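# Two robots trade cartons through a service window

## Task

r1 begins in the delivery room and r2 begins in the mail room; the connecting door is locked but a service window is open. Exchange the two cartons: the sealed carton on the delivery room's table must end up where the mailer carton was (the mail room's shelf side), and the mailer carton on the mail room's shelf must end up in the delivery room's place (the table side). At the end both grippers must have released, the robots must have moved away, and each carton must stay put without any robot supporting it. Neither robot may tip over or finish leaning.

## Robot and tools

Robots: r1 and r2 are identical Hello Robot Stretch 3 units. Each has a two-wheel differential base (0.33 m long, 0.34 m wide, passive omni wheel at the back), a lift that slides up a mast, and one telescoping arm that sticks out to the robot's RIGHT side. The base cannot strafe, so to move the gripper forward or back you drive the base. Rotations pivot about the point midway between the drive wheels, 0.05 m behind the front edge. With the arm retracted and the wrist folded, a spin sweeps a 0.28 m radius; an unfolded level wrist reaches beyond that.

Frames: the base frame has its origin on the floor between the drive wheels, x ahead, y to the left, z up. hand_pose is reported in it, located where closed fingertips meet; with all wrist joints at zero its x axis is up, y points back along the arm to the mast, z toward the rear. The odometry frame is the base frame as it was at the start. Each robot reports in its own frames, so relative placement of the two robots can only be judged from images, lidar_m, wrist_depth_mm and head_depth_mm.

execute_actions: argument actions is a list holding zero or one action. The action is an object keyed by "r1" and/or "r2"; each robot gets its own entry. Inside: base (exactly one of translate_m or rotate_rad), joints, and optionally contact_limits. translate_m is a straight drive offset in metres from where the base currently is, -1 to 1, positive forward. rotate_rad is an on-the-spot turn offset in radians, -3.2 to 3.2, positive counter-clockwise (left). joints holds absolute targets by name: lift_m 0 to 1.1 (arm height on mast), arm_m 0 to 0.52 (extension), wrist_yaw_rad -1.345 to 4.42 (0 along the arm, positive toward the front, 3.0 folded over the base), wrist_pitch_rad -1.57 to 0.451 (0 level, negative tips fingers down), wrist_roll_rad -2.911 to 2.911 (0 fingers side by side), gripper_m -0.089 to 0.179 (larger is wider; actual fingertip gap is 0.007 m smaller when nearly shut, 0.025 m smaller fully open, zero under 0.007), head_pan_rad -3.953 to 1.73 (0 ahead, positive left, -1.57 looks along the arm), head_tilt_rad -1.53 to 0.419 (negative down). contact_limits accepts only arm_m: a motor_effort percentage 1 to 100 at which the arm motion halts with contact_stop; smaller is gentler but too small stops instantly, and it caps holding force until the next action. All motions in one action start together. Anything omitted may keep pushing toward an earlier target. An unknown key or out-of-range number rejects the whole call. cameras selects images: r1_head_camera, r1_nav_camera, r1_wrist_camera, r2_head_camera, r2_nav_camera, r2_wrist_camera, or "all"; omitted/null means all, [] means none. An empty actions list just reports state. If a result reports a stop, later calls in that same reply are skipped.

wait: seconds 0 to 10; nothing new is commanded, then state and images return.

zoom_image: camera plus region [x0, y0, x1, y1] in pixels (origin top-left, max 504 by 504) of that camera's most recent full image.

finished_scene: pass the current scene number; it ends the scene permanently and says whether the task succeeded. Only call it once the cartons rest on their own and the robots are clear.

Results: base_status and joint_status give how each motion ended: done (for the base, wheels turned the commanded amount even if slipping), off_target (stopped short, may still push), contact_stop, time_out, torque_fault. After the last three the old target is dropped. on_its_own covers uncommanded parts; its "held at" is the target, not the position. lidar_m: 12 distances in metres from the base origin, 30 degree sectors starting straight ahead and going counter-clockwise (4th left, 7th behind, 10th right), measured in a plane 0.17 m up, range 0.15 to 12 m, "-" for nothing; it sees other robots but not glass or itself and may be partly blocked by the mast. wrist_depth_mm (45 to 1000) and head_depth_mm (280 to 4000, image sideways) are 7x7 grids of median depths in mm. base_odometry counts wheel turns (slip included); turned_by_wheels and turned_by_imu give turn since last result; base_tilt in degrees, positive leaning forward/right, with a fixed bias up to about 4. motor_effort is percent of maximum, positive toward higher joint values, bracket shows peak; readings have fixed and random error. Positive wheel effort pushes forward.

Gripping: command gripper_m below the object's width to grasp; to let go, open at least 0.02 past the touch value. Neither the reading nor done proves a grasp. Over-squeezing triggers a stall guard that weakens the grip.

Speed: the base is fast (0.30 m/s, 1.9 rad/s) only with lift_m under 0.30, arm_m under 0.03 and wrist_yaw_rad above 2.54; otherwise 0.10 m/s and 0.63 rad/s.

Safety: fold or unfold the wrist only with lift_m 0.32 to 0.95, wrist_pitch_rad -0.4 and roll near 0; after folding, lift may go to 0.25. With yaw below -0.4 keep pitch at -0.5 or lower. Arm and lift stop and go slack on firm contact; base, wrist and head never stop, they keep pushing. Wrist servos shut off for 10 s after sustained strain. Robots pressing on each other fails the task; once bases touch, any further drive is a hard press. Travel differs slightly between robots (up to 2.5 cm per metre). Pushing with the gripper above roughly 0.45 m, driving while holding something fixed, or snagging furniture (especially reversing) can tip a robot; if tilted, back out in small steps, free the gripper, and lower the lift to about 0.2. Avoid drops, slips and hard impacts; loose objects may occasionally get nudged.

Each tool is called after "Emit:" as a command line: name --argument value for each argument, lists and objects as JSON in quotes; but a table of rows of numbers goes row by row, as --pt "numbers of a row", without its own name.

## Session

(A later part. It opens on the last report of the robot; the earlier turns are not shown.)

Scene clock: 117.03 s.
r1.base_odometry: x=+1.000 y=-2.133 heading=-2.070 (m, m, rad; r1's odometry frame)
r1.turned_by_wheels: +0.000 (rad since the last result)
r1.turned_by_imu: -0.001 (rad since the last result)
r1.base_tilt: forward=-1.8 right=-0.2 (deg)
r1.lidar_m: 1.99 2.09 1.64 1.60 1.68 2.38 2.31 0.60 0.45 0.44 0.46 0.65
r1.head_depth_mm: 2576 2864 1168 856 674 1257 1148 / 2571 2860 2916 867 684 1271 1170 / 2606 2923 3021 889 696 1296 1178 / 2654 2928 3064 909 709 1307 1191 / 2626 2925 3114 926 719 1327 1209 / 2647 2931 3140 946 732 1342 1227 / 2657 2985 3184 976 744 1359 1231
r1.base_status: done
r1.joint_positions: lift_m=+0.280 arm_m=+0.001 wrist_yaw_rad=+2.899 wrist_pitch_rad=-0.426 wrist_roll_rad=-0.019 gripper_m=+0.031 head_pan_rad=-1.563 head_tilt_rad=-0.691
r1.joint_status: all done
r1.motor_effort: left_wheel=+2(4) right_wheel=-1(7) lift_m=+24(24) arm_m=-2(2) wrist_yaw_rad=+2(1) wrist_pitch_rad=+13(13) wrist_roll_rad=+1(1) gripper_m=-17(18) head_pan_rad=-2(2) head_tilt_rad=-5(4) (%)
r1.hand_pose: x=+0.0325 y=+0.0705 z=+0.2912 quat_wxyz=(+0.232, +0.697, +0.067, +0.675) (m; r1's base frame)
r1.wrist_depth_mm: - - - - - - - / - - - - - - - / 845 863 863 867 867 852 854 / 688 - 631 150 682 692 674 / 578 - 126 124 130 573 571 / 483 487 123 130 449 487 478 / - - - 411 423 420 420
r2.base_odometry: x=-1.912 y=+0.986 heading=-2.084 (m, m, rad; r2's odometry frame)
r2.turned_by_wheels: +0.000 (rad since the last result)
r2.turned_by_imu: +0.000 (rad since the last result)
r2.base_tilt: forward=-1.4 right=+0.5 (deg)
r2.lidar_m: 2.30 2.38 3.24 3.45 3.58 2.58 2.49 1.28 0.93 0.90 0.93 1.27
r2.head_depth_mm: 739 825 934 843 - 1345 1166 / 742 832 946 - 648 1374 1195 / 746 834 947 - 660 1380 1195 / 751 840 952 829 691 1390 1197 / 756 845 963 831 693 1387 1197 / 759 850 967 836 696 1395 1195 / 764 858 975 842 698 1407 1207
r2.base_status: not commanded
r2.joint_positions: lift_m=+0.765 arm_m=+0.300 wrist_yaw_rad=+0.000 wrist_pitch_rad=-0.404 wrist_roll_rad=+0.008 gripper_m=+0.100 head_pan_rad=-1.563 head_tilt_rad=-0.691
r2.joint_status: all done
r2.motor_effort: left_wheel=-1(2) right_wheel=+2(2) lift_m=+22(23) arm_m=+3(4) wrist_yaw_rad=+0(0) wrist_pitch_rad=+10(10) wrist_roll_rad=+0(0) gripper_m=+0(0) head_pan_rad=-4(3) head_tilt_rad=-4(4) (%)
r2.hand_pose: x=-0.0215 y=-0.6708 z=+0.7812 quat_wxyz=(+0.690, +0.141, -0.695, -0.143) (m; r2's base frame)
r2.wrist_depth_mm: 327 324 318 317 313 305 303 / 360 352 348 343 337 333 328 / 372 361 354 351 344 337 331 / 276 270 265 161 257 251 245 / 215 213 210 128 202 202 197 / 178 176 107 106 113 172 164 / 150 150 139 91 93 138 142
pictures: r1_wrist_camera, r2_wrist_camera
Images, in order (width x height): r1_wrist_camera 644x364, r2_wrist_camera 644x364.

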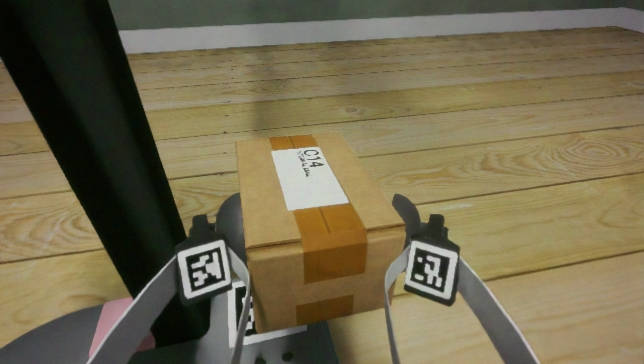

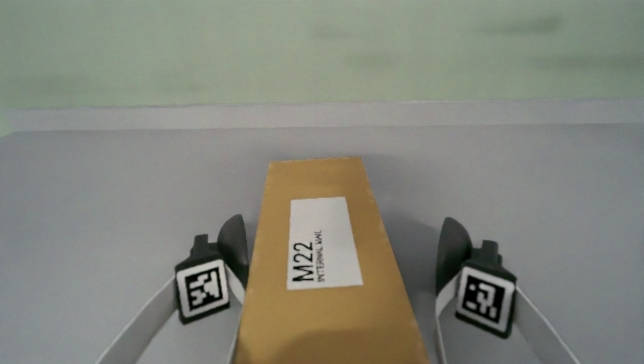

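Emit:
execute_actions --actions '[{"r1":{"base":{"translate_m":-0.4}},"r2":{"joints":{"gripper_m":0.025}}}]' --cameras '[]'

Emit:
execute_actions --actions '[{"r1":{"base":{"translate_m":-0.4}},"r2":{"joints":{"lift_m":0.85}}}]' --cameras '["r2_wrist_camera"]'

Emit:
execute_actions --actions '[{"r1":{"base":{"translate_m":-0.83}},"r2":{"joints":{"arm_m":0.005,"wrist_yaw_rad":2.9}}}]' --cameras '["r2_wrist_camera"]'

Emit:
execute_actions --actions '[{"r1":{"base":{"rotate_rad":-1.57},"joints":{"head_tilt_rad":-0.5,"head_pan_rad":-1.1}},"r2":{"base":{"rotate_rad":1.6},"joints":{"lift_m":0.28,"head_pan_rad":0,"head_tilt_rad":-0.2}}}]' --cameras '[]'

Emit:
execute_actions --actions '[{"r1":{"joints":{"lift_m":0.93}},"r2":{"base":{"translate_m":1}}}]' --cameras '[]'

Emit:
execute_actions --actions '[{"r1":{"base":{"translate_m":0.3}},"r2":{"base":{"translate_m":1}}}]' --cameras '["r1_head_camera","r1_nav_camera","r2_head_camera","r2_wrist_camera"]'

Scene clock: 142.07 s.
r1.base_odometry: x=+1.192 y=-1.782 heading=-2.069 (m, m, rad; r1's odometry frame)
r1.turned_by_wheels: +0.000 (rad since the last result)
r1.turned_by_imu: -0.002 (rad since the last result)
r1.base_tilt: forward=-1.8 right=-0.3 (deg)
r1.lidar_m: 2.39 2.21 1.66 1.62 1.70 1.98 1.92 2.02 0.44 0.42 0.44 0.62
r1.head_depth_mm: 2574 2833 2838 852 673 601 1149 / 2564 2841 2893 873 683 608 1171 / 2598 2891 2973 889 696 618 1173 / 2613 2893 3027 909 707 628 1190 / 2613 2907 3128 929 719 638 1208 / 2620 2928 3123 951 730 646 1221 / 2630 2923 3168 969 745 657 1233
r1.base_status: done
r1.joint_positions: lift_m=+0.280 arm_m=+0.001 wrist_yaw_rad=+2.899 wrist_pitch_rad=-0.426 wrist_roll_rad=-0.019 gripper_m=+0.031 head_pan_rad=-1.563 head_tilt_rad=-0.691
r1.joint_status: not commanded
r1.motor_effort: left_wheel=+2(9) right_wheel=-2(11) lift_m=+24(23) arm_m=-2(1) wrist_yaw_rad=+1(1) wrist_pitch_rad=+13(13) wrist_roll_rad=+1(1) gripper_m=-17(17) head_pan_rad=-2(2) head_tilt_rad=-5(4) (%)
r1.hand_pose: x=+0.0324 y=+0.0705 z=+0.2912 quat_wxyz=(+0.232, +0.697, +0.067, +0.675) (m; r1's base frame)
r1.wrist_depth_mm: - - - - - - - / - - - - - - - / 823 888 871 864 885 842 855 / 694 - 624 150 699 680 683 / 573 - 126 124 129 559 571 / 491 484 123 130 459 486 481 / - - - 410 421 420 426
r2.base_odometry: x=-1.912 y=+0.986 heading=-2.084 (m, m, rad; r2's odometry frame)
r2.turned_by_wheels: +0.000 (rad since the last result)
r2.turned_by_imu: +0.000 (rad since the last result)
r2.base_tilt: forward=-1.4 right=+0.5 (deg)
r2.lidar_m: 2.30 2.39 3.24 3.44 3.54 2.58 2.49 1.28 0.93 0.90 0.93 1.27
r2.head_depth_mm: 740 827 940 844 - 1345 1165 / 743 830 940 - 650 1374 1189 / 748 835 949 - 660 1383 1196 / 751 842 954 825 691 1385 1196 / 754 848 963 833 693 1389 1204 / 758 852 971 838 697 1392 1209 / 764 856 973 842 700 1406 1205
r2.base_status: not commanded
r2.joint_positions: lift_m=+0.765 arm_m=+0.300 wrist_yaw_rad=-0.005 wrist_pitch_rad=-0.363 wrist_roll_rad=+0.002 gripper_m=+0.029 head_pan_rad=-1.563 head_tilt_rad=-0.691
r2.joint_status: gripper_m off_target (ended at +0.029, target +0.025)
r2.motor_effort: left_wheel=-2(2) right_wheel=+4(3) lift_m=+23(23) arm_m=+3(4) wrist_yaw_rad=+4(4) wrist_pitch_rad=-11(12) wrist_roll_rad=+3(3) gripper_m=-21(94) head_pan_rad=-4(4) head_tilt_rad=-4(4) (%)
r2.hand_pose: x=-0.0226 y=-0.6757 z=+0.7906 quat_wxyz=(+0.695, +0.126, -0.696, -0.130) (m; r2's base frame)
r2.wrist_depth_mm: 324 322 318 317 310 307 301 / 353 347 346 337 335 332 327 / 370 368 361 360 351 345 343 / 306 302 296 182 289 283 278 / 236 232 240 138 214 222 219 / 189 189 - 112 118 184 179 / 160 159 153 95 101 149 151
pictures: none
No camera images: the call's "cameras" was empty. Leave "cameras" out to get every camera's image.

Scene clock: 145.13 s.
r1.base_odometry: x=+1.383 y=-1.431 heading=-2.069 (m, m, rad; r1's odometry frame)
r1.turned_by_wheels: +0.000 (rad since the last result)
r1.turned_by_imu: -0.002 (rad since the last result)
r1.base_tilt: forward=-1.8 right=-0.3 (deg)
r1.lidar_m: 2.78 2.24 1.68 1.63 1.71 1.57 1.52 1.60 2.25 0.44 0.42 0.60
r1.head_depth_mm: 2556 2806 2813 2061 1631 1352 1153 / 2563 2855 2889 2111 1652 1367 1165 / 2580 2842 2980 2134 1697 1390 1182 / 2589 2861 3088 998 1353 1341 970 / 2622 2921 3105 928 719 618 1178 / 2595 2892 3093 948 731 630 1213 / 2636 2928 3150 973 745 640 1240
r1.base_status: done
r1.joint_positions: lift_m=+0.280 arm_m=+0.001 wrist_yaw_rad=+2.899 wrist_pitch_rad=-0.426 wrist_roll_rad=-0.019 gripper_m=+0.031 head_pan_rad=-1.563 head_tilt_rad=-0.691
r1.joint_status: not commanded
r1.motor_effort: left_wheel=+3(8) right_wheel=-2(11) lift_m=+23(23) arm_m=-2(2) wrist_yaw_rad=+1(1) wrist_pitch_rad=+13(13) wrist_roll_rad=+1(1) gripper_m=-16(17) head_pan_rad=-2(2) head_tilt_rad=-5(4) (%)
r1.hand_pose: x=+0.0324 y=+0.0705 z=+0.2912 quat_wxyz=(+0.232, +0.697, +0.067, +0.675) (m; r1's base frame)
r1.wrist_depth_mm: - - - - - - - / - - - - - - - / 831 931 863 844 860 868 870 / 699 - 627 150 683 667 672 / 577 - 127 124 130 571 562 / 486 484 123 131 458 485 484 / - - - 409 427 424 424
r2.base_odometry: x=-1.912 y=+0.986 heading=-2.084 (m, m, rad; r2's odometry frame)
r2.turned_by_wheels: +0.000 (rad since the last result)
r2.turned_by_imu: +0.000 (rad since the last result)
r2.base_tilt: forward=-1.4 right=+0.4 (deg)
r2.lidar_m: 2.30 2.38 3.25 3.44 3.55 2.58 2.49 1.28 0.94 0.90 0.93 1.27
r2.head_depth_mm: 737 829 905 - 648 1372 1189 / 743 832 910 755 666 1375 1189 / 747 836 917 750 668 1381 1197 / 747 843 955 827 689 1388 1199 / 756 847 959 831 693 1391 1204 / 758 853 965 837 696 1396 1207 / 762 857 980 840 699 1407 1212
r2.base_status: not commanded
r2.joint_positions: lift_m=+0.850 arm_m=+0.300 wrist_yaw_rad=-0.001 wrist_pitch_rad=-0.407 wrist_roll_rad=+0.002 gripper_m=+0.029 head_pan_rad=-1.563 head_tilt_rad=-0.691
r2.joint_status: all done
r2.motor_effort: left_wheel=-2(4) right_wheel=+2(4) lift_m=+38(42) arm_m=+3(3) wrist_yaw_rad=+0(5) wrist_pitch_rad=+11(12) wrist_roll_rad=+3(3) gripper_m=-20(20) head_pan_rad=-5(4) head_tilt_rad=-4(4) (%)
r2.hand_pose: x=-0.0219 y=-0.6705 z=+0.8649 quat_wxyz=(+0.692, +0.142, -0.693, -0.144) (m; r2's base frame)
r2.wrist_depth_mm: 327 325 320 315 310 309 302 / 359 350 350 342 337 333 326 / 393 389 378 372 368 364 359 / 418 411 405 182 387 385 376 / 346 343 350 138 315 322 320 / 285 283 - 113 122 270 265 / 242 239 232 96 104 225 229
pictures: r2_wrist_camera
Images, in order (width x height): r2_wrist_camera 644x364.

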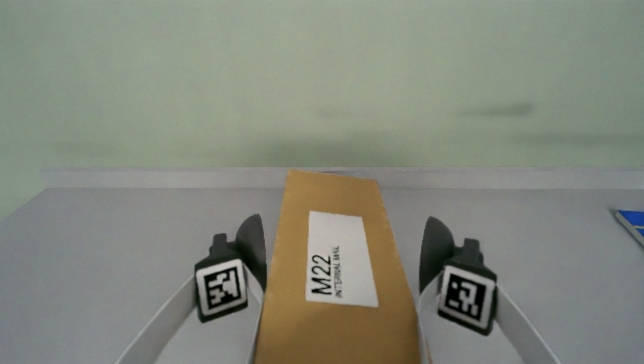

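Scene clock: 149.67 s.
r1.base_odometry: x=+1.780 y=-0.702 heading=-2.069 (m, m, rad; r1's odometry frame)
r1.turned_by_wheels: +0.000 (rad since the last result)
r1.turned_by_imu: -0.004 (rad since the last result)
r1.base_tilt: forward=-1.7 right=-0.3 (deg)
r1.lidar_m: 1.67 2.28 1.71 1.66 0.96 0.72 0.70 0.73 1.03 3.09 1.39 1.02
r1.head_depth_mm: 2463 2610 2557 2074 1621 1347 1151 / 2545 2838 2919 2115 1665 1366 1167 / 2563 2830 2957 2141 1689 1391 1175 / 2563 2864 3010 2221 1728 1409 1190 / 2579 2860 3048 2261 1743 1420 1211 / 2606 2915 3108 2287 1785 1433 1222 / 2604 2894 3165 2325 1804 1460 1231
r1.base_status: done
r1.joint_positions: lift_m=+0.280 arm_m=+0.001 wrist_yaw_rad=+2.899 wrist_pitch_rad=-0.426 wrist_roll_rad=-0.019 gripper_m=+0.031 head_pan_rad=-1.563 head_tilt_rad=-0.691
r1.joint_status: not commanded
r1.motor_effort: left_wheel=+3(6) right_wheel=-2(10) lift_m=+24(23) arm_m=-2(2) wrist_yaw_rad=+1(1) wrist_pitch_rad=+13(13) wrist_roll_rad=+1(1) gripper_m=-17(17) head_pan_rad=-2(2) head_tilt_rad=-5(4) (%)
r1.hand_pose: x=+0.0324 y=+0.0705 z=+0.2912 quat_wxyz=(+0.232, +0.697, +0.067, +0.675) (m; r1's base frame)
r1.wrist_depth_mm: - - - - - - - / - - - - - - - / 841 901 862 844 865 854 848 / 708 - 629 150 675 682 679 / 570 - 127 124 130 556 561 / 490 490 123 131 456 486 484 / - - - 411 425 419 422
r2.base_odometry: x=-1.912 y=+0.986 heading=-2.084 (m, m, rad; r2's odometry frame)
r2.turned_by_wheels: +0.000 (rad since the last result)
r2.turned_by_imu: +0.000 (rad since the last result)
r2.base_tilt: forward=-1.4 right=+0.4 (deg)
r2.lidar_m: 2.29 2.38 3.25 3.45 3.54 2.58 2.49 1.28 0.93 0.90 0.93 1.27
r2.head_depth_mm: 738 827 936 817 663 1426 - / 744 832 948 819 666 1406 - / 745 834 945 825 667 1424 - / 750 839 956 830 691 1449 - / 757 847 960 833 691 1387 1183 / 758 850 965 833 698 1401 1211 / 764 856 978 840 700 1399 1212
r2.base_status: not commanded
r2.joint_positions: lift_m=+0.850 arm_m=+0.005 wrist_yaw_rad=+2.899 wrist_pitch_rad=-0.407 wrist_roll_rad=+0.005 gripper_m=+0.029 head_pan_rad=-1.563 head_tilt_rad=-0.691
r2.joint_status: all done
r2.motor_effort: left_wheel=-2(3) right_wheel=+3(2) lift_m=+38(39) arm_m=-3(2) wrist_yaw_rad=+2(4) wrist_pitch_rad=+11(11) wrist_roll_rad=+1(3) gripper_m=-20(20) head_pan_rad=-3(4) head_tilt_rad=-3(4) (%)
r2.hand_pose: x=+0.0331 y=+0.0689 z=+0.8649 quat_wxyz=(+0.226, +0.706, +0.058, +0.669) (m; r2's base frame)
r2.wrist_depth_mm: - - - - - - - / - - - - - - - / - - - - - - - / - - - 182 - - - / - - - 138 - - - / - - - 113 121 - - / - - 552 96 104 - -
pictures: r2_wrist_camera
Images, in order (width x height): r2_wrist_camera 644x364.

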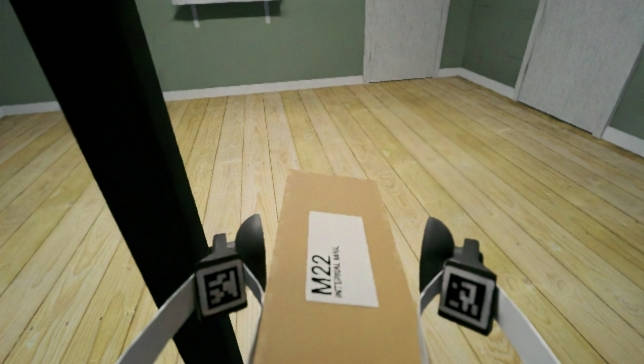

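Scene clock: 155.67 s.
r1.base_odometry: x=+1.780 y=-0.702 heading=+2.644 (m, m, rad; r1's odometry frame)
r1.turned_by_wheels: -1.570 (rad since the last result)
r1.turned_by_imu: -1.567 (rad since the last result)
r1.base_tilt: forward=-1.7 right=-0.3 (deg)
r1.lidar_m: 3.09 1.39 1.03 1.83 2.24 1.71 1.66 0.94 0.72 0.70 0.73 1.05
r1.head_depth_mm: - - - 779 752 855 963 / - - - 894 633 927 1052 / - - - 921 651 1011 1160 / - - - 945 713 1118 1251 / - - - 975 769 1233 1321 / 3768 - - 1009 1187 1393 1359 / 3375 3449 3625 1035 1327 1550 1375
r1.base_status: done
r1.joint_positions: lift_m=+0.280 arm_m=+0.001 wrist_yaw_rad=+2.899 wrist_pitch_rad=-0.426 wrist_roll_rad=-0.019 gripper_m=+0.031 head_pan_rad=-1.107 head_tilt_rad=-0.507
r1.joint_status: all done
r1.motor_effort: left_wheel=+3(13) right_wheel=-2(11) lift_m=+23(23) arm_m=-2(2) wrist_yaw_rad=+1(1) wrist_pitch_rad=+13(13) wrist_roll_rad=+1(1) gripper_m=-17(17) head_pan_rad=+2(23) head_tilt_rad=+3(17) (%)
r1.hand_pose: x=+0.0324 y=+0.0705 z=+0.2912 quat_wxyz=(+0.232, +0.697, +0.067, +0.675) (m; r1's base frame)
r1.wrist_depth_mm: - - - - - - - / - - - - - - - / 840 899 845 847 847 859 859 / 689 - 643 150 690 675 688 / 578 - 127 125 130 564 571 / 486 488 123 131 461 480 480 / - - - 412 414 424 424
r2.base_odometry: x=-1.912 y=+0.986 heading=-0.484 (m, m, rad; r2's odometry frame)
r2.turned_by_wheels: +1.600 (rad since the last result)
r2.turned_by_imu: +1.584 (rad since the last result)
r2.base_tilt: forward=-1.3 right=+0.4 (deg)
r2.lidar_m: 3.44 3.42 2.55 2.49 1.23 0.92 0.90 0.94 1.33 2.30 2.41 3.35
r2.head_depth_mm: 3022 3117 3283 3396 3270 2235 1691 / 3041 3145 3306 3444 3272 2244 1698 / 3108 3143 - 3461 3326 2240 1703 / 3082 3195 - 3511 3309 2249 1699 / 3166 3222 3498 3552 3313 2239 1696 / 3184 3307 3418 3598 3295 2233 1703 / 3218 3311 3489 3637 3280 2261 1719
r2.base_status: done
r2.joint_positions: lift_m=+0.280 arm_m=+0.005 wrist_yaw_rad=+2.899 wrist_pitch_rad=-0.407 wrist_roll_rad=+0.005 gripper_m=+0.029 head_pan_rad=-0.007 head_tilt_rad=-0.211
r2.joint_status: all done
r2.motor_effort: left_wheel=-2(8) right_wheel=+2(4) lift_m=+24(33) arm_m=-3(3) wrist_yaw_rad=+1(1) wrist_pitch_rad=+12(12) wrist_roll_rad=+1(1) gripper_m=-20(20) head_pan_rad=+4(62) head_tilt_rad=+5(33) (%)
r2.hand_pose: x=+0.0330 y=+0.0688 z=+0.2953 quat_wxyz=(+0.226, +0.706, +0.058, +0.669) (m; r2's base frame)
r2.wrist_depth_mm: - - - - - - - / - - - - - - - / - - - - - - 978 / 838 - 816 182 792 765 769 / 659 624 677 138 602 610 596 / 543 537 - 113 122 512 503 / 473 - - 96 104 422 431
pictures: none
No camera images: the call's "cameras" was empty. Leave "cameras" out to get every camera's image.

Scene clock: 162.40 s.
r1.base_odometry: x=+1.780 y=-0.702 heading=+2.644 (m, m, rad; r1's odometry frame)
r1.turned_by_wheels: +0.000 (rad since the last result)
r1.turned_by_imu: -0.001 (rad since the last result)
r1.base_tilt: forward=-1.7 right=-0.3 (deg)
r1.lidar_m: 3.09 1.40 1.03 1.84 2.25 1.70 1.66 0.94 0.72 0.70 0.74 1.05
r1.head_depth_mm: - - - 779 756 858 942 / - - - 892 632 928 1050 / - - - 919 651 1014 1158 / - - - 941 716 1111 1244 / - - - 973 772 1237 1324 / 3771 - - 1004 1180 1392 1362 / 3378 3455 3597 1039 1326 1550 1379
r1.base_status: not commanded
r1.joint_positions: lift_m=+0.930 arm_m=+0.001 wrist_yaw_rad=+2.899 wrist_pitch_rad=-0.426 wrist_roll_rad=-0.019 gripper_m=+0.031 head_pan_rad=-1.107 head_tilt_rad=-0.507
r1.joint_status: all done
r1.motor_effort: left_wheel=+3(3) right_wheel=-3(3) lift_m=+42(46) arm_m=-2(2) wrist_yaw_rad=+1(1) wrist_pitch_rad=+13(13) wrist_roll_rad=+1(1) gripper_m=-17(17) head_pan_rad=+2(2) head_tilt_rad=+3(3) (%)
r1.hand_pose: x=+0.0324 y=+0.0705 z=+0.9404 quat_wxyz=(+0.232, +0.697, +0.067, +0.675) (m; r1's base frame)
r1.wrist_depth_mm: - - - - - - - / - - - - - - - / - - - - - - - / - - - 150 - - - / - - 126 124 130 - - / - - 128 131 - - - / - - - - - - -
r2.base_odometry: x=-1.027 y=+0.520 heading=-0.484 (m, m, rad; r2's odometry frame)
r2.turned_by_wheels: +0.000 (rad since the last result)
r2.turned_by_imu: -0.002 (rad since the last result)
r2.base_tilt: forward=-1.2 right=+0.4 (deg)
r2.lidar_m: 2.43 2.54 2.52 2.45 2.58 1.96 1.90 2.00 2.40 2.33 2.42 2.50
r2.head_depth_mm: 2138 2211 2300 2388 2512 2249 1701 / 2127 2213 2396 2392 2519 2249 1697 / 2134 2231 - 2477 2532 2256 1701 / 2166 2248 - 2471 2567 2250 1705 / 2195 2282 - 2498 2595 2246 1706 / 2212 2311 2394 2499 2602 2265 1709 / 2239 2312 2417 2517 2629 2254 1711
r2.base_status: done
r2.joint_positions: lift_m=+0.280 arm_m=+0.005 wrist_yaw_rad=+2.899 wrist_pitch_rad=-0.407 wrist_roll_rad=+0.005 gripper_m=+0.029 head_pan_rad=-0.007 head_tilt_rad=-0.210
r2.joint_status: not commanded
r2.motor_effort: left_wheel=-1(9) right_wheel=+1(8) lift_m=+24(24) arm_m=-2(3) wrist_yaw_rad=+1(1) wrist_pitch_rad=+12(12) wrist_roll_rad=+1(1) gripper_m=-20(19) head_pan_rad=+6(5) head_tilt_rad=+4(5) (%)
r2.hand_pose: x=+0.0329 y=+0.0688 z=+0.2953 quat_wxyz=(+0.226, +0.706, +0.058, +0.669) (m; r2's base frame)
r2.wrist_depth_mm: - - - - - - - / - - - - - - - / - - - - - - - / 863 - 806 181 775 778 763 / 651 621 675 138 598 615 602 / 542 536 - 113 122 517 503 / 475 - - 96 104 424 429
pictures: none
No camera images: the call's "cameras" was empty. Leave "cameras" out to get every camera's image.

Scene clock: 167.43 s.
r1.base_odometry: x=+1.516 y=-0.559 heading=+2.644 (m, m, rad; r1's odometry frame)
r1.turned_by_wheels: +0.000 (rad since the last result)
r1.turned_by_imu: +0.001 (rad since the last result)
r1.base_tilt: forward=-1.7 right=-0.3 (deg)
r1.lidar_m: 2.80 2.95 1.18 0.94 2.64 2.01 1.96 0.97 0.73 0.71 0.75 1.08
r1.head_depth_mm: - - - 871 620 876 964 / - - - 896 633 948 1075 / - - - 922 676 1032 1186 / - - - 944 722 1141 1267 / - - - 976 781 1270 1339 / 3437 988 1021 1004 1206 1432 1363 / 857 913 1023 1120 1370 1589 1376
r1.base_status: done
r1.joint_positions: lift_m=+0.930 arm_m=+0.001 wrist_yaw_rad=+2.899 wrist_pitch_rad=-0.426 wrist_roll_rad=-0.019 gripper_m=+0.031 head_pan_rad=-1.107 head_tilt_rad=-0.507
r1.joint_status: not commanded
r1.motor_effort: left_wheel=+2(10) right_wheel=-3(4) lift_m=+42(42) arm_m=-2(2) wrist_yaw_rad=+1(1) wrist_pitch_rad=+13(13) wrist_roll_rad=+1(1) gripper_m=-16(17) head_pan_rad=+2(3) head_tilt_rad=+3(3) (%)
r1.hand_pose: x=+0.0324 y=+0.0705 z=+0.9404 quat_wxyz=(+0.232, +0.697, +0.067, +0.675) (m; r1's base frame)
r1.wrist_depth_mm: - - - - - - - / - - - - - - - / - - - - - - - / - - - 151 - - - / - - 127 125 130 - - / - - 128 132 - - - / - - - - - - -
r2.base_odometry: x=-0.142 y=+0.055 heading=-0.484 (m, m, rad; r2's odometry frame)
r2.turned_by_wheels: +0.000 (rad since the last result)
r2.turned_by_imu: -0.002 (rad since the last result)
r2.base_tilt: forward=-1.1 right=+0.4 (deg)
r2.lidar_m: 1.42 1.49 2.09 2.42 2.54 2.99 2.91 3.04 2.43 2.35 1.94 1.47
r2.head_depth_mm: 1122 - 1417 1395 1435 1494 1559 / 1120 - - 3524 1446 1502 1570 / 1115 - - 3254 1452 1529 1596 / 1106 - - 3268 1472 1547 1582 / 1111 - - 2308 1491 1554 1611 / 1107 - - - 1502 1577 1627 / 1099 1405 1410 1469 1527 1591 1662
r2.base_status: done
r2.joint_positions: lift_m=+0.280 arm_m=+0.005 wrist_yaw_rad=+2.899 wrist_pitch_rad=-0.408 wrist_roll_rad=+0.005 gripper_m=+0.029 head_pan_rad=-0.007 head_tilt_rad=-0.210
r2.joint_status: not commanded
r2.motor_effort: left_wheel=-1(8) right_wheel=+2(7) lift_m=+24(24) arm_m=-4(3) wrist_yaw_rad=+0(1) wrist_pitch_rad=+11(11) wrist_roll_rad=+1(1) gripper_m=-20(19) head_pan_rad=+5(3) head_tilt_rad=+5(5) (%)
r2.hand_pose: x=+0.0329 y=+0.0688 z=+0.2953 quat_wxyz=(+0.226, +0.706, +0.058, +0.669) (m; r2's base frame)
r2.wrist_depth_mm: - - - - - - - / - - - - - - - / - - - - - - - / 836 - 815 182 780 762 740 / 655 614 676 138 600 621 611 / 542 522 - 113 122 508 502 / 470 - - 96 104 423 429
pictures: r1_head_camera (sideways: a quarter turn clockwise sets it upright), r1_nav_camera (sideways: a quarter turn counterclockwise sets it upright), r2_head_camera (sideways: a quarter turn clockwise sets it upright), r2_wrist_camera
Images, in order (width x height): r1_head_camera 896x504, r1_nav_camera 672x504, r2_head_camera 896x504, r2_wrist_camera 644x364.

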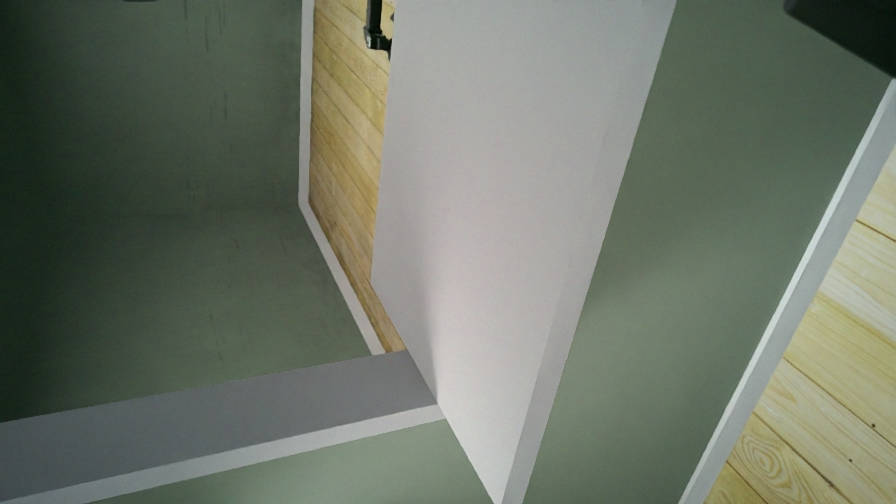

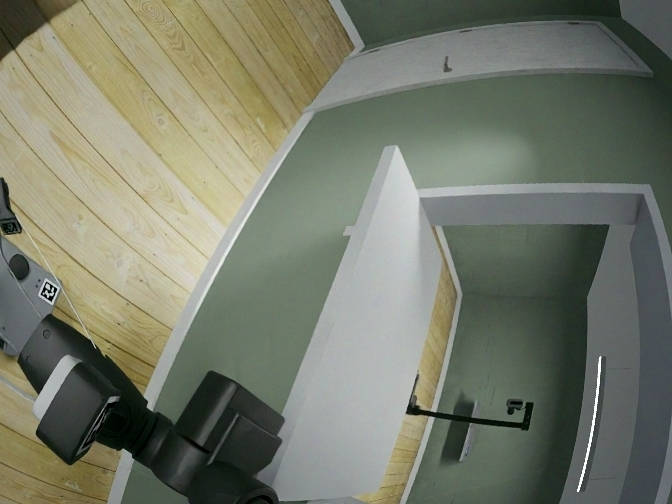

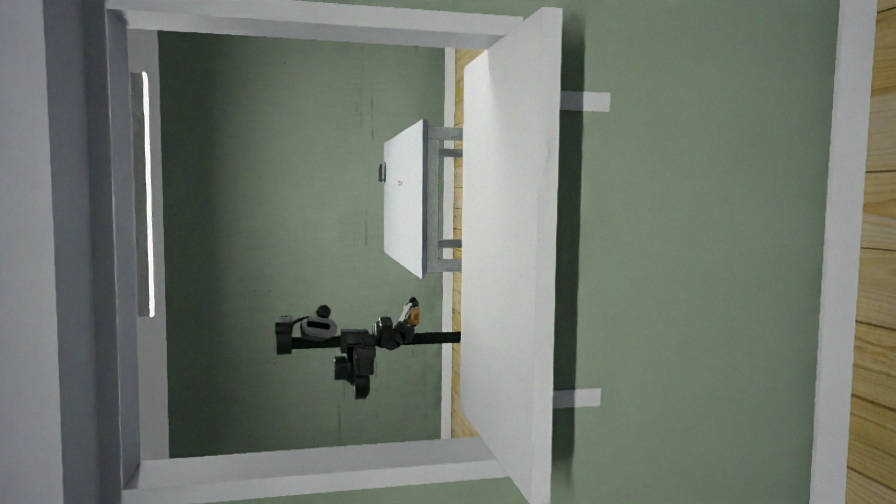

